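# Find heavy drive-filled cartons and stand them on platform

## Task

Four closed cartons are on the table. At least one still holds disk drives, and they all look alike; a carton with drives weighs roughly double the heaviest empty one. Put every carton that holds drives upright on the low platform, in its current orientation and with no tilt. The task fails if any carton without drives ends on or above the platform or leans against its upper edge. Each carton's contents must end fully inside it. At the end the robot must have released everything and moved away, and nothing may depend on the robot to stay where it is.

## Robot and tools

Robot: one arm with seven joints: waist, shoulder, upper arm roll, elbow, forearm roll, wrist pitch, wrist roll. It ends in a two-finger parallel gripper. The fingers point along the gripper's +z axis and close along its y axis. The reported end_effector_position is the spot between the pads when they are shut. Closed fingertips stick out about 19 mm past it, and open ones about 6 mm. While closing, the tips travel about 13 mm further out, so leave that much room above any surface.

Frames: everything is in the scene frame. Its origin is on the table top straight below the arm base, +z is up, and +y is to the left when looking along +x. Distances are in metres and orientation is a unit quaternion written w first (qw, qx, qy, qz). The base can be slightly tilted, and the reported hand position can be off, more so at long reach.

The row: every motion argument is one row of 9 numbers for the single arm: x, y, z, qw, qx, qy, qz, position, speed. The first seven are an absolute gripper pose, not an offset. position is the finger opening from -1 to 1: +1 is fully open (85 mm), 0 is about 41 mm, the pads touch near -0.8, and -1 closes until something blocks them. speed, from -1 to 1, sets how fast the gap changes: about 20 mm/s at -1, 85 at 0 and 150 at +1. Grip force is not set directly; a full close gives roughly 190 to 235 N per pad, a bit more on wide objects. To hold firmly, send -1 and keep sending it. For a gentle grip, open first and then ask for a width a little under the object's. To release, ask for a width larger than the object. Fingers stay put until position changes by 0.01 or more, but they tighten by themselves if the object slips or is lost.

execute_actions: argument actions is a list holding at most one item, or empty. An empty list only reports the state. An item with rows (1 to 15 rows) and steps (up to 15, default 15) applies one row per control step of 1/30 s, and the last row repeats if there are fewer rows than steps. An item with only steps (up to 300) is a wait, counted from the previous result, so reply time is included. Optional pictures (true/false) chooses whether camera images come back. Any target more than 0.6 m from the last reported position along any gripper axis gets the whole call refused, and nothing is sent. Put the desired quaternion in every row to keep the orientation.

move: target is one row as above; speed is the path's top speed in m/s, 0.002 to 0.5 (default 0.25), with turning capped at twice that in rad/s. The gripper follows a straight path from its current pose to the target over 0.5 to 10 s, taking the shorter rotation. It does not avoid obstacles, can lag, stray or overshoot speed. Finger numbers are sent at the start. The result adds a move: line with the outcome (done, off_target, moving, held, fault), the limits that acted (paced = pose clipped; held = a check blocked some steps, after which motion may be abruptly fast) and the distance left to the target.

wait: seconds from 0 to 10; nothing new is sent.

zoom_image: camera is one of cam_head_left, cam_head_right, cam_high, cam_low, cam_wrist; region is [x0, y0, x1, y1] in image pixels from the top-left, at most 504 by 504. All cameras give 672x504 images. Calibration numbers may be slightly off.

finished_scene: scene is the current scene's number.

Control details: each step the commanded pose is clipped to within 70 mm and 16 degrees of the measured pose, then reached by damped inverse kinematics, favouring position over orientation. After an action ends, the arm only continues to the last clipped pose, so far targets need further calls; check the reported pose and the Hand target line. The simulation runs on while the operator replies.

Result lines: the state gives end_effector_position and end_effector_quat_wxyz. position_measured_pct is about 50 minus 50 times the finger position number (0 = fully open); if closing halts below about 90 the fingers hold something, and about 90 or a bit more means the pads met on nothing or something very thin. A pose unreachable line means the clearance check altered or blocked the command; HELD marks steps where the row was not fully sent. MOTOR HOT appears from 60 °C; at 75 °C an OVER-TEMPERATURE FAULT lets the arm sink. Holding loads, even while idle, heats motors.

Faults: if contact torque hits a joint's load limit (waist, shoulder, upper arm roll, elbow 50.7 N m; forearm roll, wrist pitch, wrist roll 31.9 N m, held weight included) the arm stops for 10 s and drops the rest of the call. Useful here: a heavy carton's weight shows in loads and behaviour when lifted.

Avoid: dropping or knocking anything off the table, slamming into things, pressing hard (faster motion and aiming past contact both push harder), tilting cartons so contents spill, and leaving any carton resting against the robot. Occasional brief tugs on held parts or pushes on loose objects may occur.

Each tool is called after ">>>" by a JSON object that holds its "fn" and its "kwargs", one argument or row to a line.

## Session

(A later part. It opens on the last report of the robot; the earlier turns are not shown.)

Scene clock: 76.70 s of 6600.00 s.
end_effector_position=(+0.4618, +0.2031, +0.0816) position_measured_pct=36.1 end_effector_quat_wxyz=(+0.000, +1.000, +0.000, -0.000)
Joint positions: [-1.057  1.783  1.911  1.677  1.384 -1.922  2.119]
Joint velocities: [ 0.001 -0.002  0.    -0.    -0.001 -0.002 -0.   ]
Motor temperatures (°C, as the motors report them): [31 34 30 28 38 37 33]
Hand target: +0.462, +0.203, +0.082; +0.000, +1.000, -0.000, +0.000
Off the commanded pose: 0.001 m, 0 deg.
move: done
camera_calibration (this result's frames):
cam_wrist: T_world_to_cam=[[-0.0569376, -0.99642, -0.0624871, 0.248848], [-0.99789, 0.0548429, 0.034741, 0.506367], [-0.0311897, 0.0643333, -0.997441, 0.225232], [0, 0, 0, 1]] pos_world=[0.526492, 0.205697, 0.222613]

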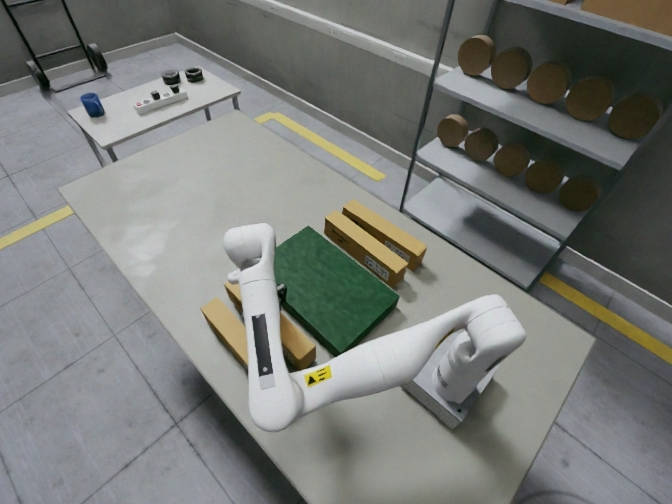

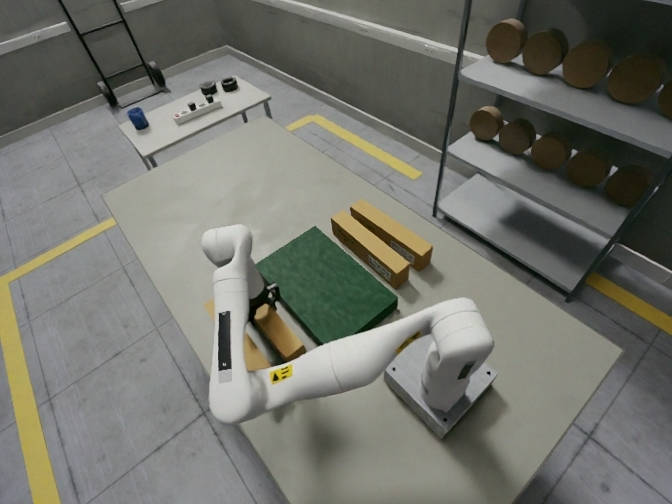

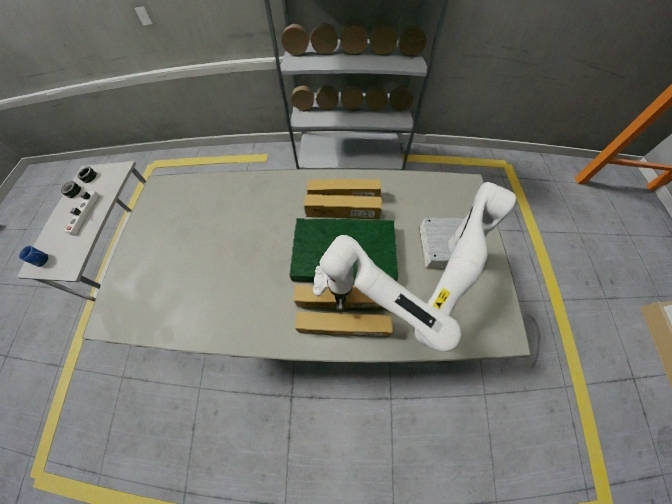

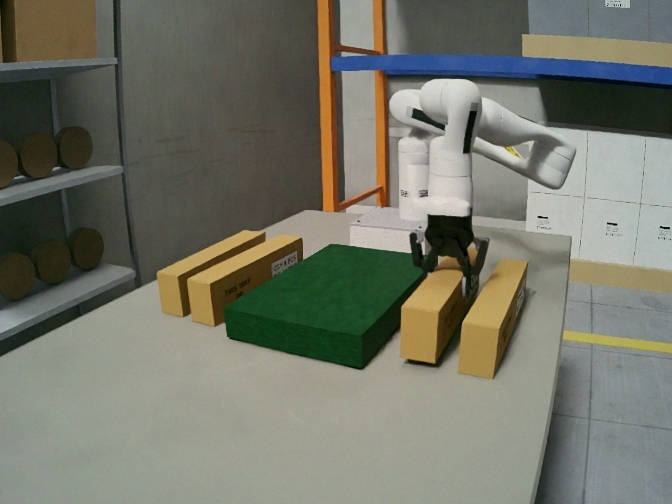

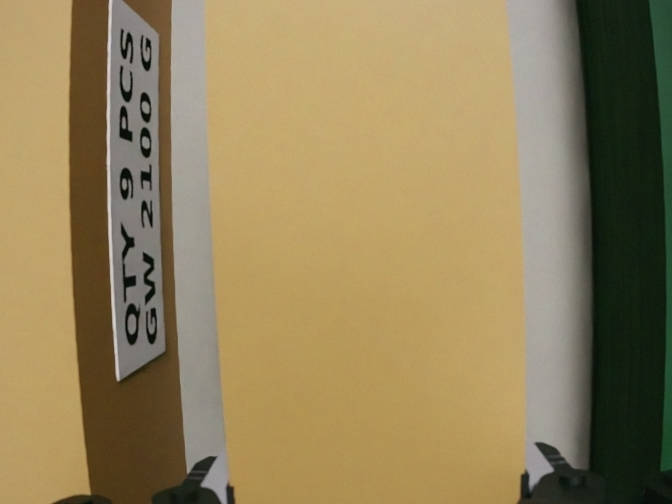

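>>> {"fn": "move", "kwargs": {
  "target": [0.462, 0.2033, 0.0645, 0, 1, 0, 0, -1, 0],
  "speed": 0.03
}}

>>> {"fn": "execute_actions", "kwargs": {
  "actions": [
    {"rows":[[0.462,0.2033,0.0645,0,1,0,0,0.7,0]],"steps":10}
  ],
  "pictures": false
}}

>>> {"fn": "move", "kwargs": {
  "target": [0.462, 0.2033, 0.11, 0, 1, 0, 0, 0.7, 0],
  "speed": 0.12
}}

>>> {"fn": "move", "kwargs": {
  "target": [0.45, 0.296, 0.11, 0, 1, 0, 0, 0.7, 0],
  "speed": 0.15
}}

>>> {"fn": "move", "kwargs": {
  "target": [0.45, 0.296, 0.064, 0, 1, 0, 0, 0.7, 0],
  "speed": 0.08
}}

>>> {"fn": "execute_actions", "kwargs": {
  "actions": [
    {"rows":[[0.45,0.296,0.064,0,1,0,0,-1,0]],"steps":14}
  ],
  "pictures": false
}}

>>> {"fn": "move", "kwargs": {
  "target": [0.45, 0.296, 0.178, 0, 1, 0, 0, -1, 0],
  "speed": 0.1
}}

Scene clock: 88.17 s of 6600.00 s.
end_effector_position=(+0.4620, +0.2034, +0.0646) position_measured_pct=36.1 end_effector_quat_wxyz=(-0.000, +1.000, -0.000, +0.000)
Joint positions: [-1.063  1.81   1.889  1.68   1.354 -1.903  2.111]
Joint velocities: [-0.     0.     0.001  0.     0.     0.001 -0.   ]
Motor temperatures (°C, as the motors report them): [31 34 30 28 38 37 33]
Hand target: +0.462, +0.203, +0.064; -0.000, +1.000, +0.000, -0.000
Off the commanded pose: 0.000 m, 0 deg.
After step 90, 7.67 s passed at rest.
move: done
camera_calibration (this result's frames):
cam_wrist: T_world_to_cam=[[-0.0570935, -0.996354, -0.0633932, 0.24818], [-0.997908, 0.0550235, 0.0339333, 0.507202], [-0.0303214, 0.0651979, -0.997412, 0.207745], [0, 0, 0, 1]] pos_world=[0.52661, 0.205823, 0.205729]

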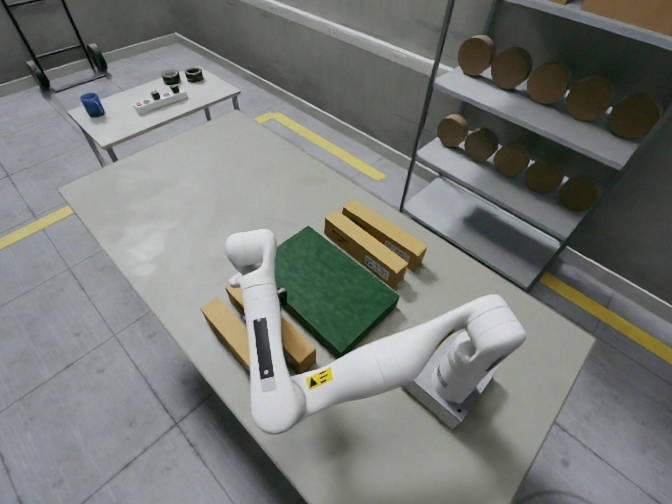

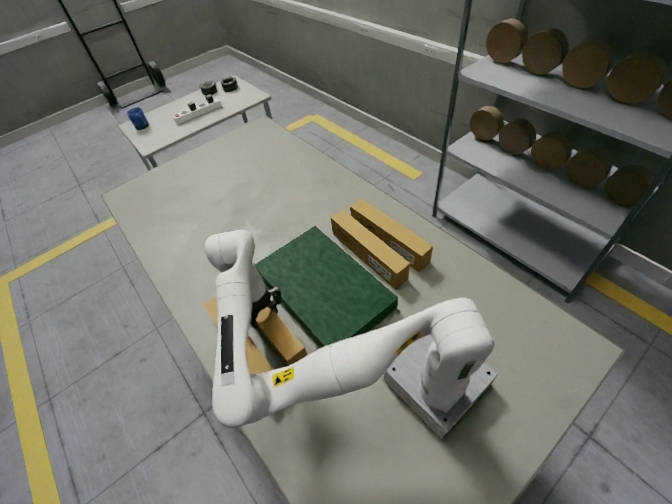

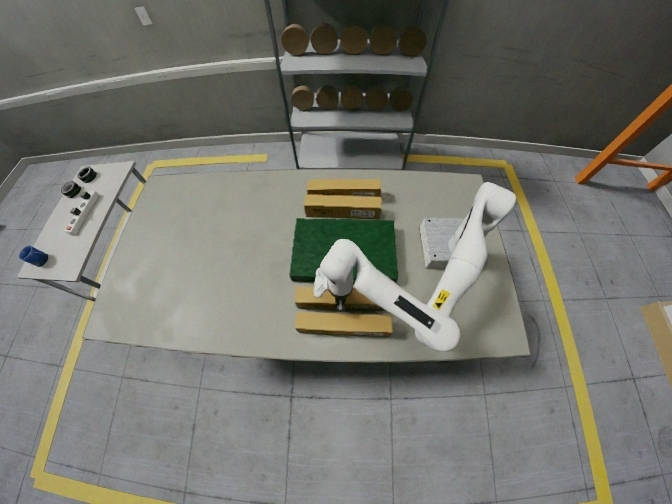

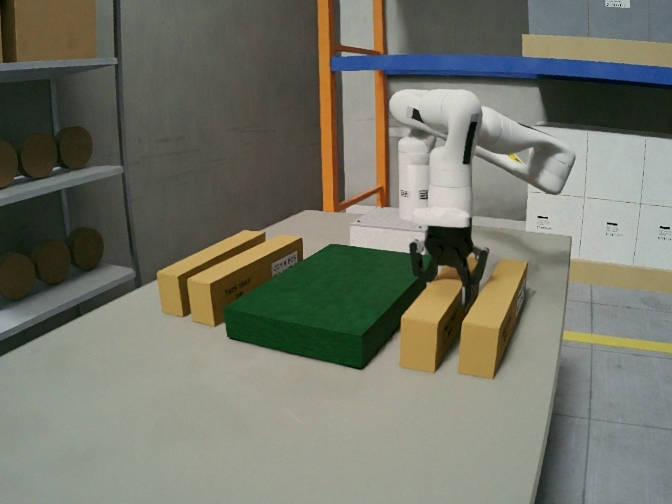

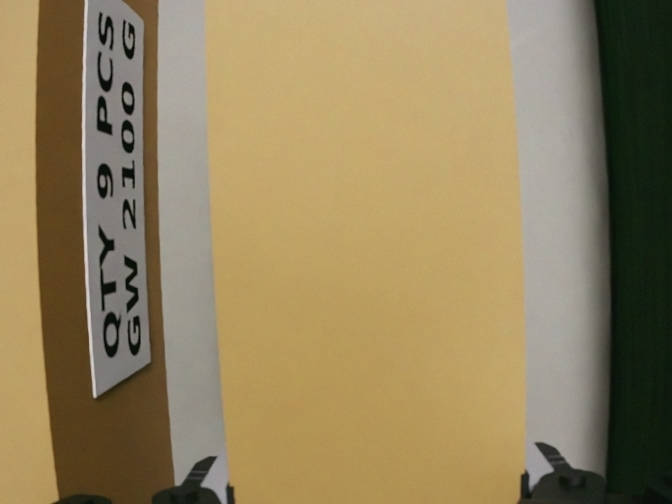

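Scene clock: 88.50 s of 6600.00 s.
end_effector_position=(+0.4620, +0.2033, +0.0645) position_measured_pct=16.3 end_effector_quat_wxyz=(+0.000, +1.000, +0.000, +0.000)
Joint positions: [-1.063  1.811  1.889  1.68   1.354 -1.903  2.111]
Joint velocities: [ 0.    -0.001  0.     0.    -0.001  0.     0.001]
Motor temperatures (°C, as the motors report them): [31 34 30 28 38 37 33]
Hand target: +0.462, +0.203, +0.064; -0.000, +1.000, +0.000, -0.000
Off the commanded pose: 0.000 m, 0 deg.
Steps of this call (steps 1 to 10: all 10 steps of this action). Readings (end_effector_position | what the end effector reports):
1: (+0.4620, +0.2034, +0.0646) | position_measured_pct=36.1
2: (+0.4620, +0.2033, +0.0645) | position_measured_pct=36.1
4: (+0.4619, +0.2033, +0.0644) | position_measured_pct=31.7
8: (+0.4620, +0.2033, +0.0645) | position_measured_pct=20.2
10: the state above

Scene clock: 89.50 s of 6600.00 s.
end_effector_position=(+0.4619, +0.2031, +0.1099) position_measured_pct=15.1 end_effector_quat_wxyz=(+0.000, +1.000, +0.000, -0.000)
Joint positions: [-1.048  1.736  1.946  1.667  1.431 -1.953  2.13 ]
Joint velocities: [ 0.002 -0.003  0.002 -0.001 -0.001 -0.002 -0.   ]
Motor temperatures (°C, as the motors report them): [31 35 30 28 38 37 33]
Hand target: +0.462, +0.203, +0.110; +0.000, +1.000, -0.000, +0.000
Off the commanded pose: 0.000 m, 0 deg.
move: done
camera_calibration (this result's frames):
cam_wrist: T_world_to_cam=[[-0.0568411, -0.996422, -0.0625469, 0.250624], [-0.997917, 0.054789, 0.0340499, 0.505601], [-0.0305011, 0.064352, -0.997461, 0.253186], [0, 0, 0, 1]] pos_world=[0.526517, 0.205733, 0.251004]

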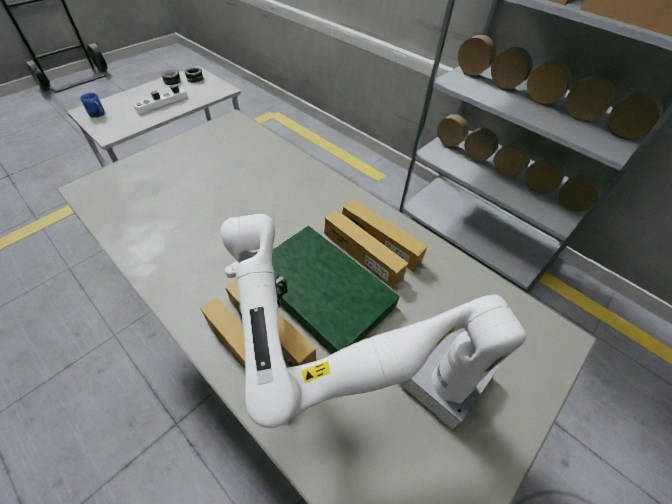

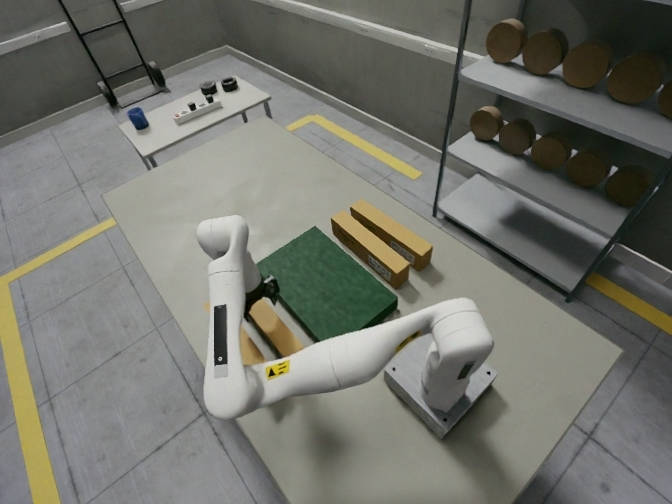

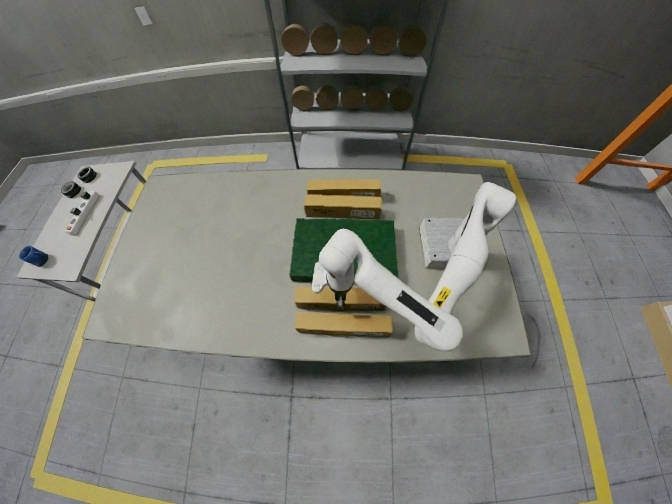

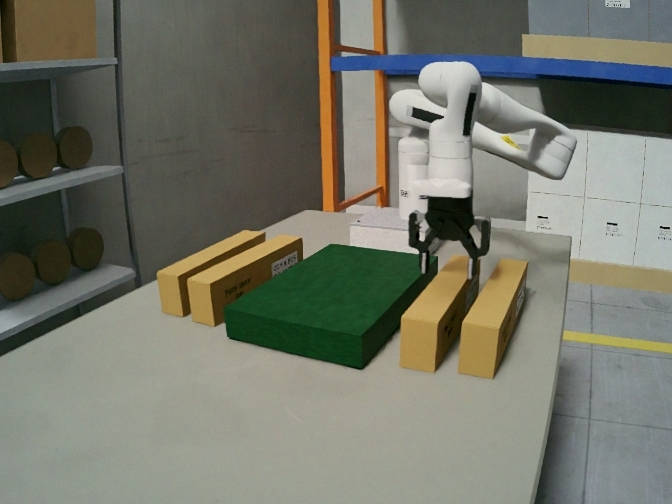

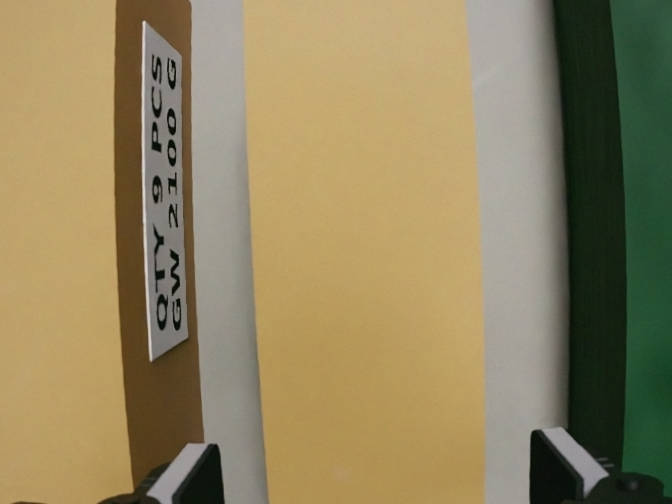

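Scene clock: 90.47 s of 6600.00 s.
end_effector_position=(+0.4496, +0.2960, +0.1100) position_measured_pct=15.1 end_effector_quat_wxyz=(-0.000, +1.000, -0.000, +0.000)
Joint positions: [-1.172  1.722  1.947  1.534  1.394 -1.933  1.869]
Joint velocities: [-0.002 -0.     0.002 -0.001 -0.    -0.001  0.001]
Motor temperatures (°C, as the motors report them): [31 35 30 28 38 37 33]
Hand target: +0.450, +0.296, +0.110; -0.000, +1.000, +0.000, +0.000
Off the commanded pose: 0.000 m, 0 deg.
move: done
camera_calibration (this result's frames):
cam_wrist: T_world_to_cam=[[-0.0571656, -0.996352, -0.0633608, 0.34266], [-0.997907, 0.0551022, 0.0338507, 0.488178], [-0.0302359, 0.0651633, -0.997416, 0.246598], [0, 0, 0, 1]] pos_world=[0.5142, 0.298442, 0.251146]

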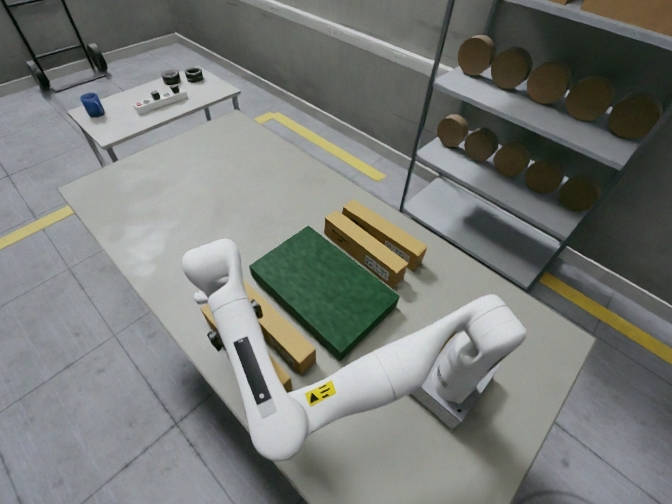

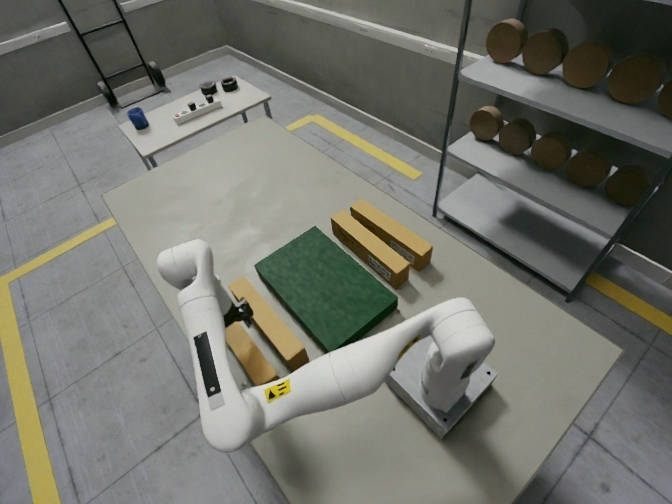

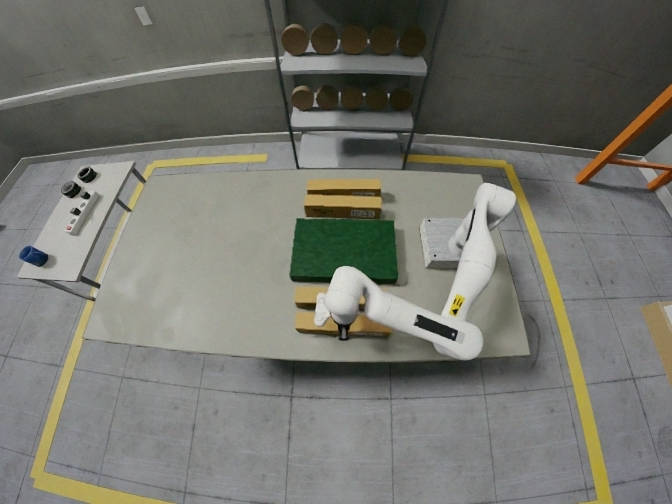

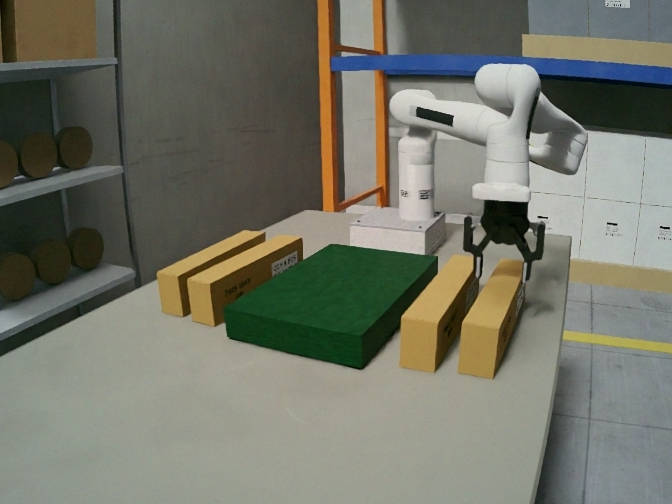

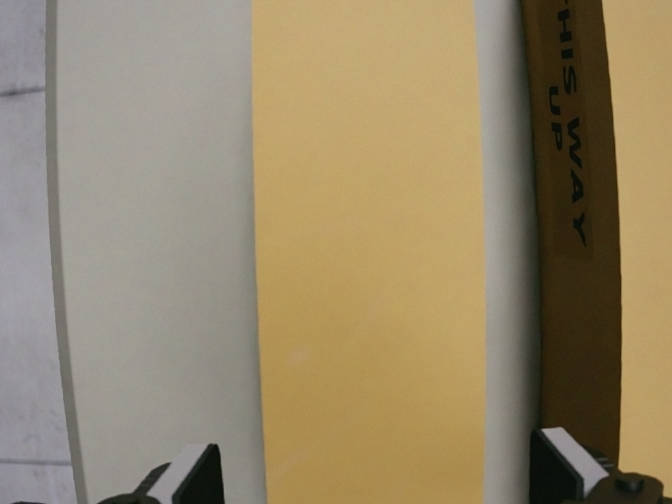

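Scene clock: 91.33 s of 6600.00 s.
end_effector_position=(+0.4501, +0.2962, +0.0641) position_measured_pct=15.1 end_effector_quat_wxyz=(-0.000, +1.000, -0.000, -0.000)
Joint positions: [-1.185  1.795  1.897  1.546  1.327 -1.88   1.855]
Joint velocities: [-0.002  0.002 -0.002  0.     0.001  0.002  0.001]
Motor temperatures (°C, as the motors report them): [31 35 30 28 38 37 33]
Hand target: +0.450, +0.296, +0.064; -0.000, +1.000, +0.000, -0.000
Off the commanded pose: 0.000 m, 0 deg.
move: done
camera_calibration (this result's frames):
cam_wrist: T_world_to_cam=[[-0.0569684, -0.996346, -0.0636396, 0.339876], [-0.997912, 0.0548827, 0.0340558, 0.490201], [-0.0304386, 0.0654468, -0.997392, 0.200773], [0, 0, 0, 1]] pos_world=[0.514651, 0.298591, 0.205185]

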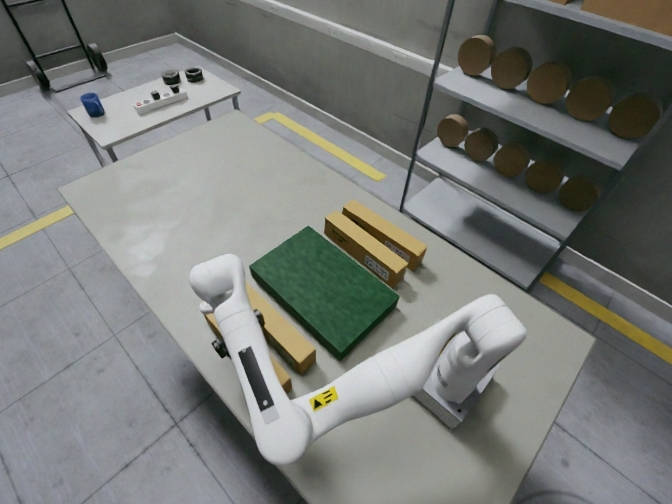

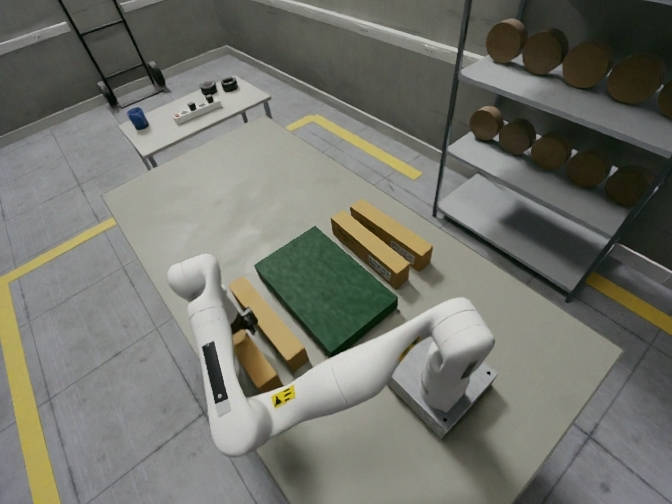

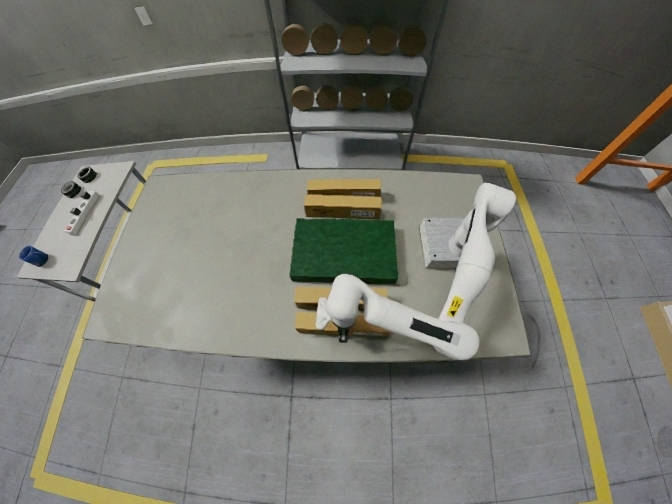

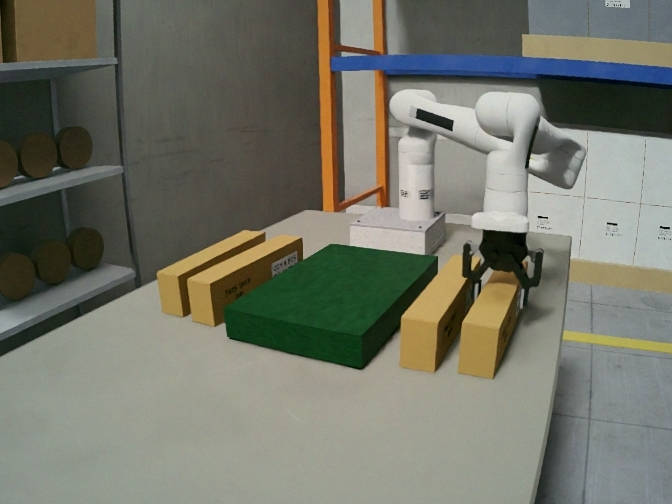

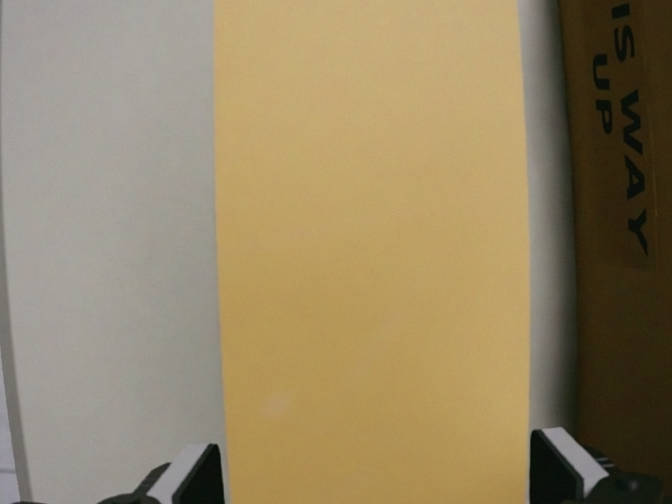

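Scene clock: 91.80 s of 6600.00 s.
end_effector_position=(+0.4500, +0.2963, +0.0646) position_measured_pct=36.1 end_effector_quat_wxyz=(-0.001, +1.000, -0.000, +0.000)
Joint positions: [-1.185  1.795  1.898  1.546  1.326 -1.881  1.854]
Joint velocities: [-0.     0.001  0.001 -0.    -0.001 -0.002  0.   ]
Motor temperatures (°C, as the motors report them): [31 35 30 28 38 37 33]
Hand target: +0.450, +0.296, +0.064; +0.000, +1.000, -0.000, -0.000
Off the commanded pose: 0.001 m, 0 deg.
Steps of this call (steps 1 to 14: all 14 steps of this action). Readings (end_effector_position | what the end effector reports):
1: (+0.4500, +0.2961, +0.0640) | position_measured_pct=15.1
2: (+0.4500, +0.2961, +0.0641) | position_measured_pct=15.5
4: (+0.4500, +0.2960, +0.0640) | position_measured_pct=19.8
8: (+0.4500, +0.2961, +0.0640) | position_measured_pct=31.0
14: the state above

Scene clock: 93.47 s of 6600.00 s.
end_effector_position=(+0.4477, +0.2942, +0.1700) position_measured_pct=36.1 end_effector_quat_wxyz=(+0.004, +1.000, +0.000, -0.006)
Joint positions: [-1.151  1.62   2.003  1.483  1.49  -2.002  1.877]
Joint velocities: [ 0.    -0.002 -0.003 -0.001  0.     0.001 -0.001]
Motor temperatures (°C, as the motors report them): [31 35 30 28 38 37 33]
Hand target: +0.450, +0.296, +0.178; +0.000, +1.000, -0.000, +0.000
Off the commanded pose: 0.009 m, 1 deg.
move: off_target
camera_calibration (this result's frames):
cam_wrist: T_world_to_cam=[[-0.0572643, -0.996922, -0.0535513, 0.343101], [-0.997445, 0.0548345, 0.045793, 0.482201], [-0.0427156, 0.0560368, -0.997515, 0.314771], [0, 0, 0, 1]] pos_world=[0.514062, 0.297964, 0.31028]

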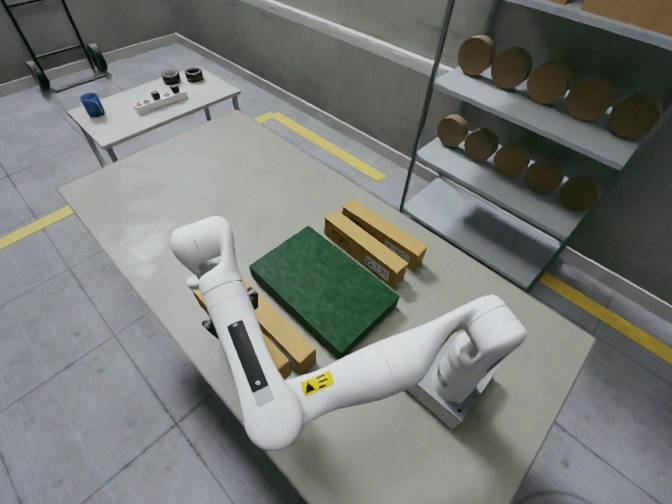

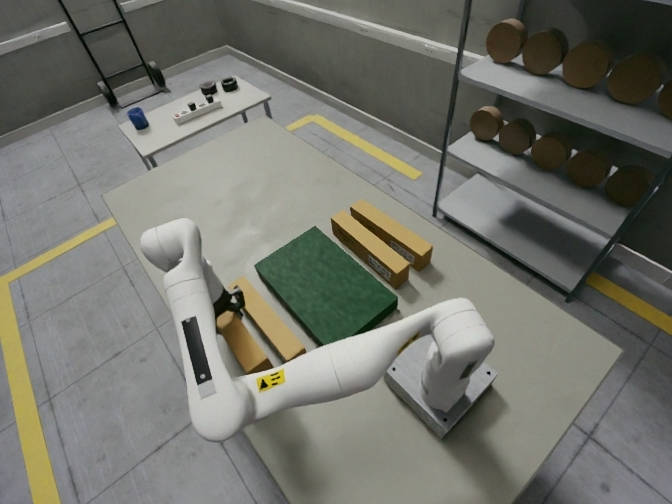

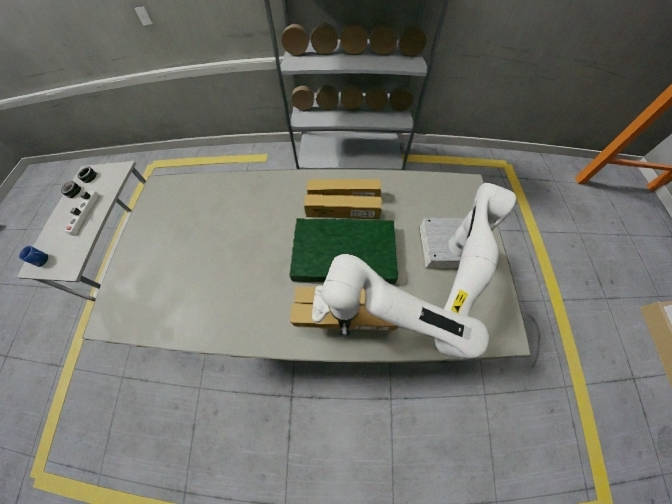

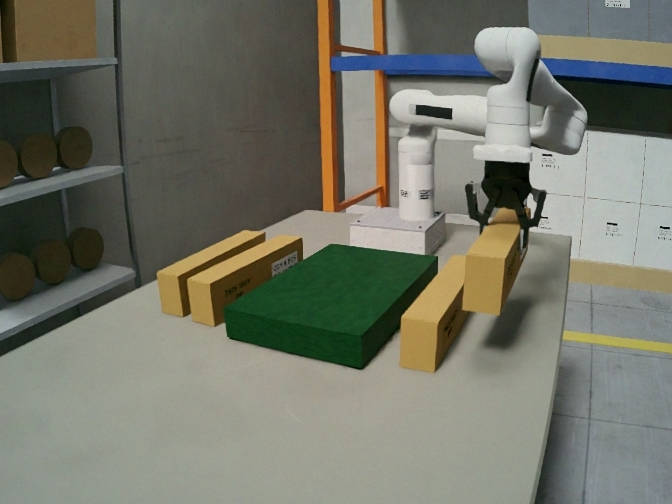

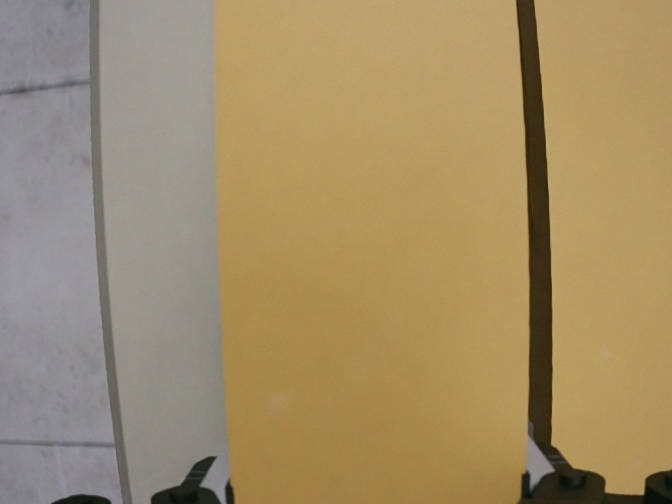

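8 mm: heavy.

>>> {"fn": "move", "kwargs": {
  "target": [0.455, 0.06, 0.17, 0, 1, 0, 0.006, -1, 0],
  "speed": 0.17
}}

>>> {"fn": "move", "kwargs": {
  "target": [0.455, 0.06, 0.143, 0, 1, 0, 0.006, -1, 0],
  "speed": 0.07
}}

>>> {"fn": "move", "kwargs": {
  "target": [0.454, 0.06, 0.124, 0, 1, 0, 0.002, -1, 0],
  "speed": 0.025
}}

Scene clock: 102.07 s of 6600.00 s.
end_effector_position=(+0.4534, +0.0593, +0.1640) position_measured_pct=36.1 end_effector_quat_wxyz=(+0.001, +1.000, -0.000, -0.001)
Joint positions: [-0.811  1.626  1.982  1.803  1.614 -1.981  2.56 ]
Joint velocities: [ 0.006 -0.005 -0.001 -0.     0.002  0.003 -0.001]
Motor temperatures (°C, as the motors report them): [31 35 30 28 38 37 33]
Hand target: +0.456, +0.060, +0.170; +0.000, +1.000, -0.000, +0.006
Off the commanded pose: 0.006 m, 1 deg.
After step 90, 3.87 s passed at rest.
move: off_target
camera_calibration (this result's frames):
cam_wrist: T_world_to_cam=[[-0.0571712, -0.996501, -0.0609636, 0.110087], [-0.997859, 0.0550925, 0.0352517, 0.502894], [-0.0317697, 0.0628484, -0.997517, 0.316818], [0, 0, 0, 1]] pos_world=[0.518176, 0.0620848, 0.305015]

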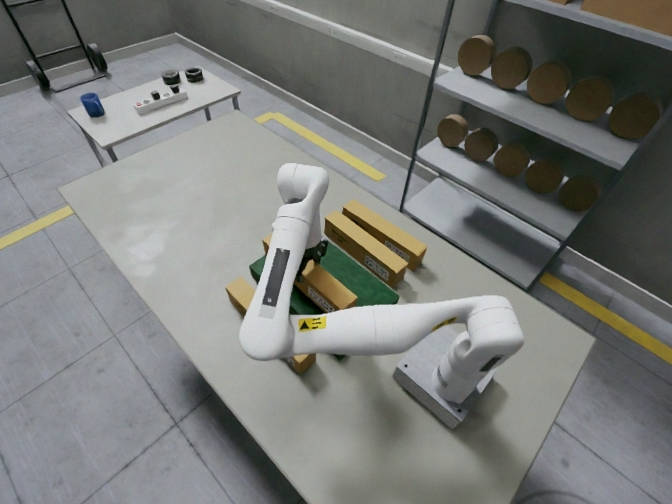

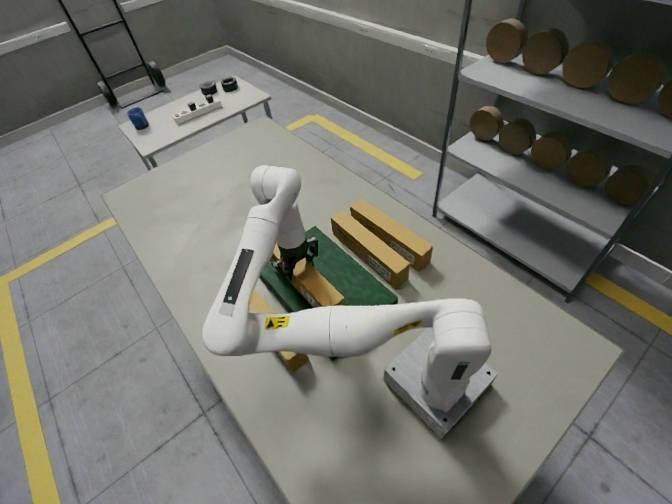

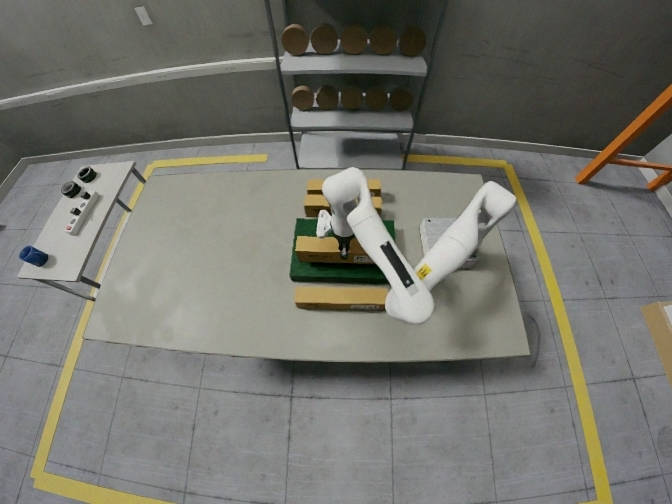

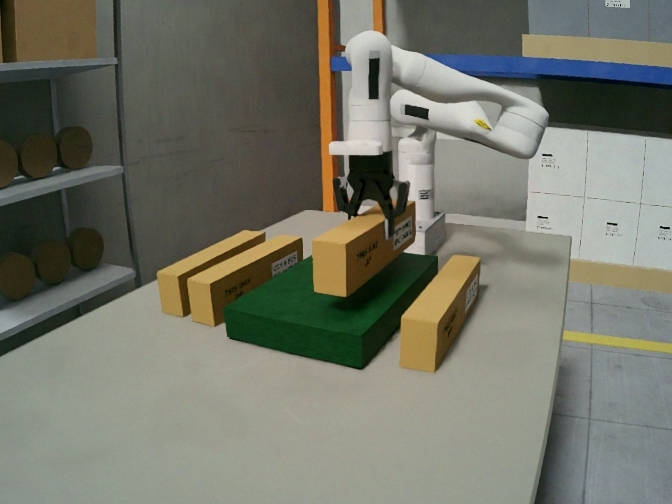

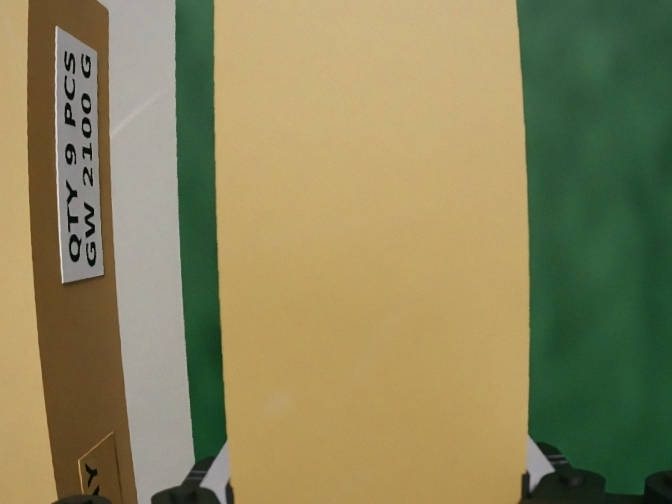

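Scene clock: 102.77 s of 6600.00 s.
end_effector_position=(+0.4523, +0.0593, +0.1373) position_measured_pct=36.1 end_effector_quat_wxyz=(+0.001, +1.000, -0.000, -0.000)
Joint positions: [-0.821  1.673  1.946  1.829  1.565 -1.956  2.557]
Joint velocities: [-0.003  0.    -0.001  0.001  0.002  0.004 -0.001]
Motor temperatures (°C, as the motors report them): [31 35 30 28 38 37 33]
Hand target: +0.455, +0.060, +0.143; -0.000, +1.000, -0.000, +0.006
Off the commanded pose: 0.006 m, 1 deg.
move: off_target
camera_calibration (this result's frames):
cam_wrist: T_world_to_cam=[[-0.0577527, -0.996417, -0.0617855, 0.108793], [-0.997854, 0.0557009, 0.0344322, 0.50285], [-0.0308674, 0.0636415, -0.997495, 0.289666], [0, 0, 0, 1]] pos_world=[0.516995, 0.061959, 0.278348]

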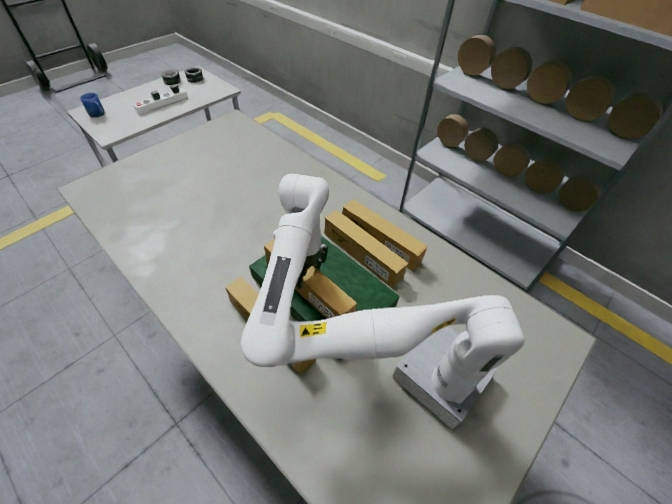

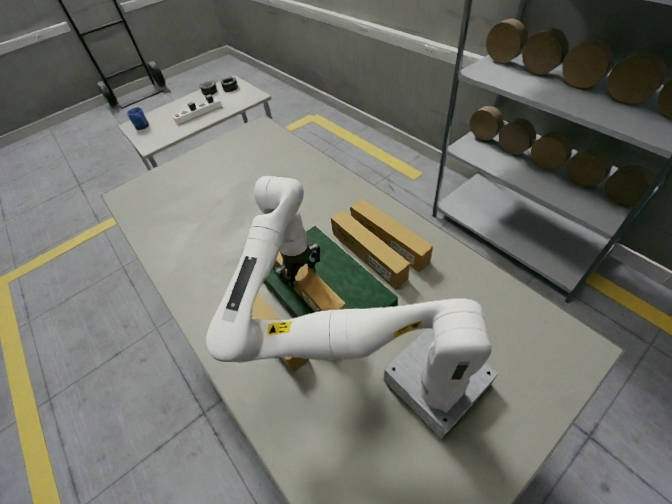

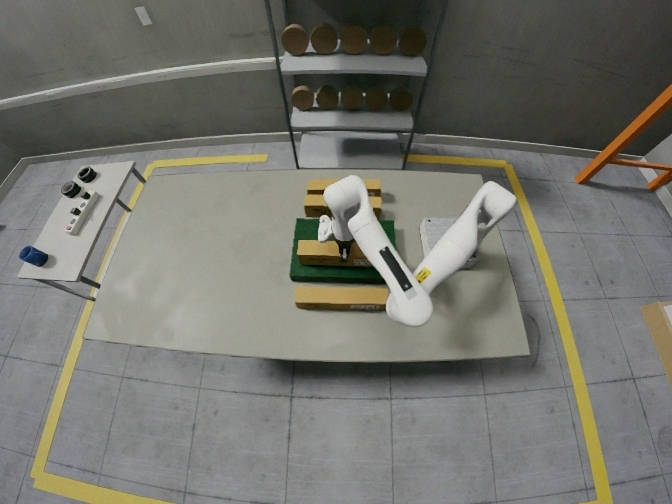

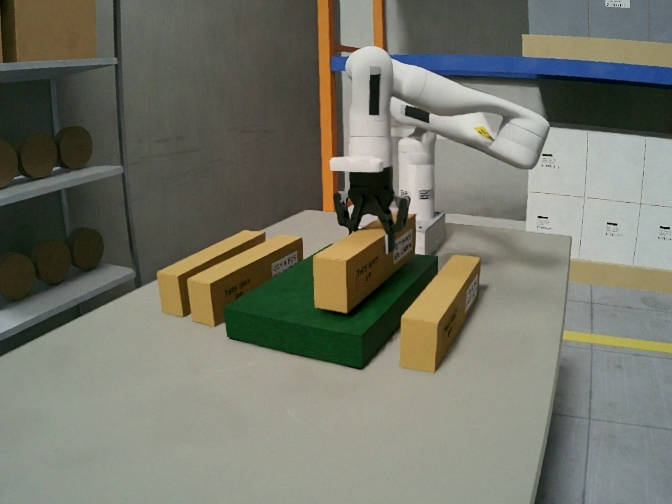

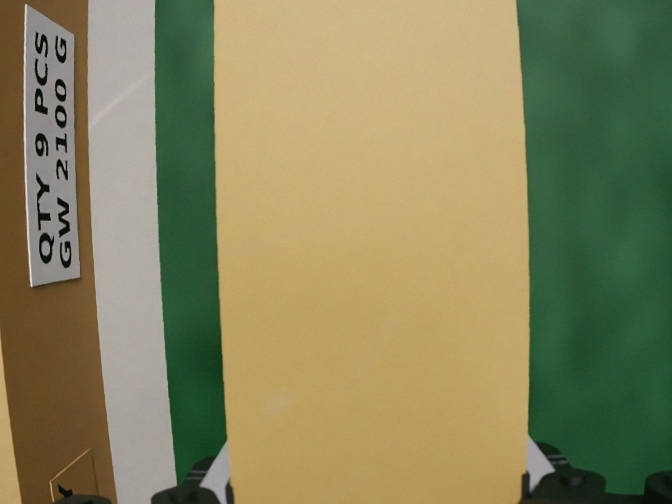

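Scene clock: 103.53 s of 6600.00 s.
end_effector_position=(+0.4523, +0.0593, +0.1244) position_measured_pct=36.1 end_effector_quat_wxyz=(+0.000, +1.000, -0.002, +0.000)
Joint positions: [-0.825  1.697  1.929  1.839  1.539 -1.945  2.551]
Joint velocities: [ 0.    -0.002 -0.002 -0.     0.001  0.001 -0.001]
Motor temperatures (°C, as the motors report them): [31 35 30 28 38 37 33]
Hand target: +0.454, +0.060, +0.124; -0.000, +1.000, +0.000, +0.002
Off the commanded pose: 0.002 m, 0 deg.
move: done
camera_calibration (this result's frames):
cam_wrist: T_world_to_cam=[[-0.0606795, -0.996196, -0.0625425, 0.109337], [-0.997716, 0.0586697, 0.0334863, 0.503145], [-0.0296896, 0.0644315, -0.99748, 0.276203], [0, 0, 0, 1]] pos_world=[0.51683, 0.0616059, 0.265497]

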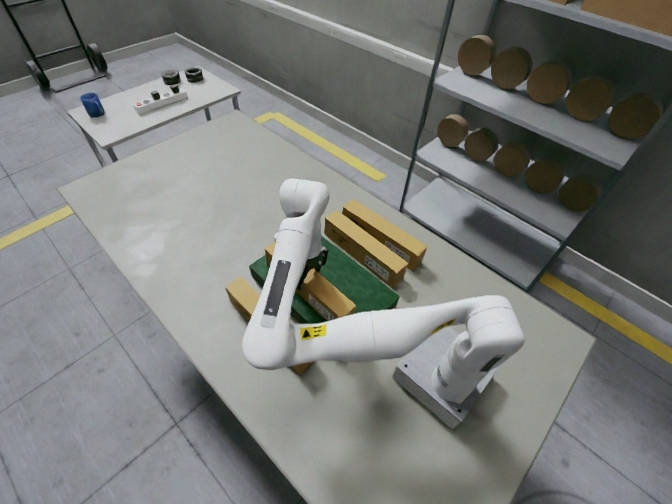

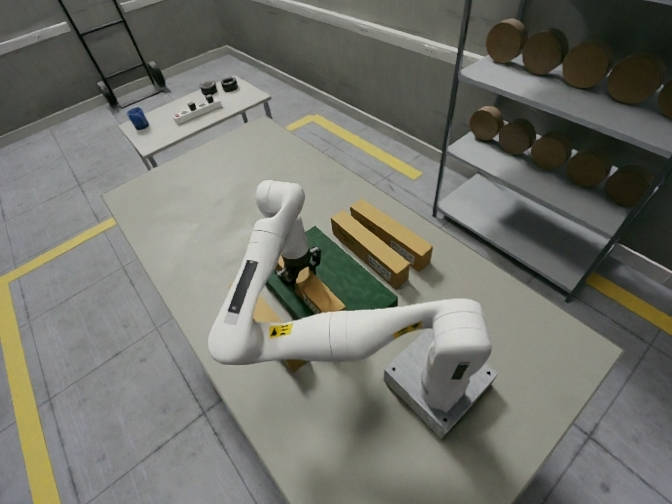

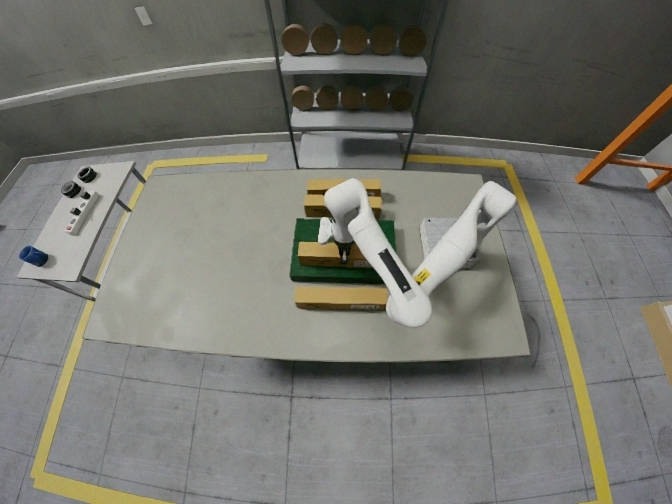

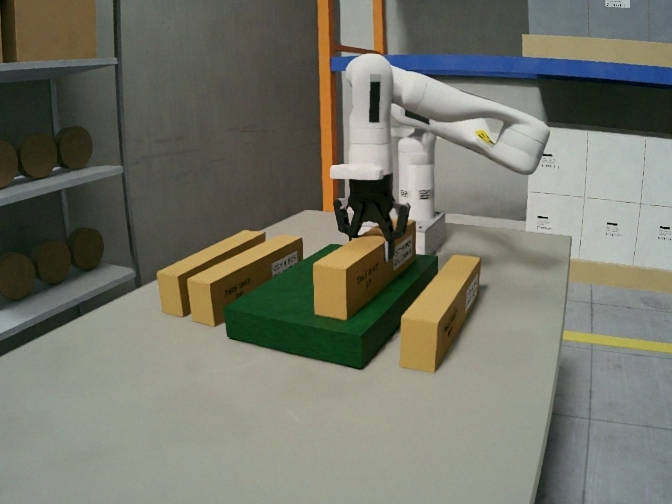

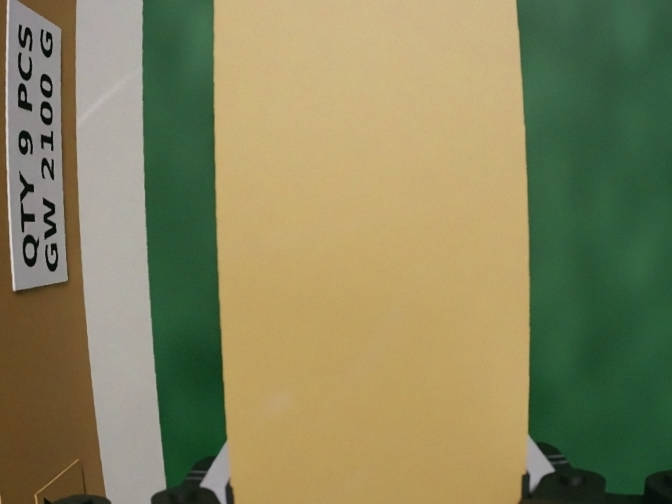

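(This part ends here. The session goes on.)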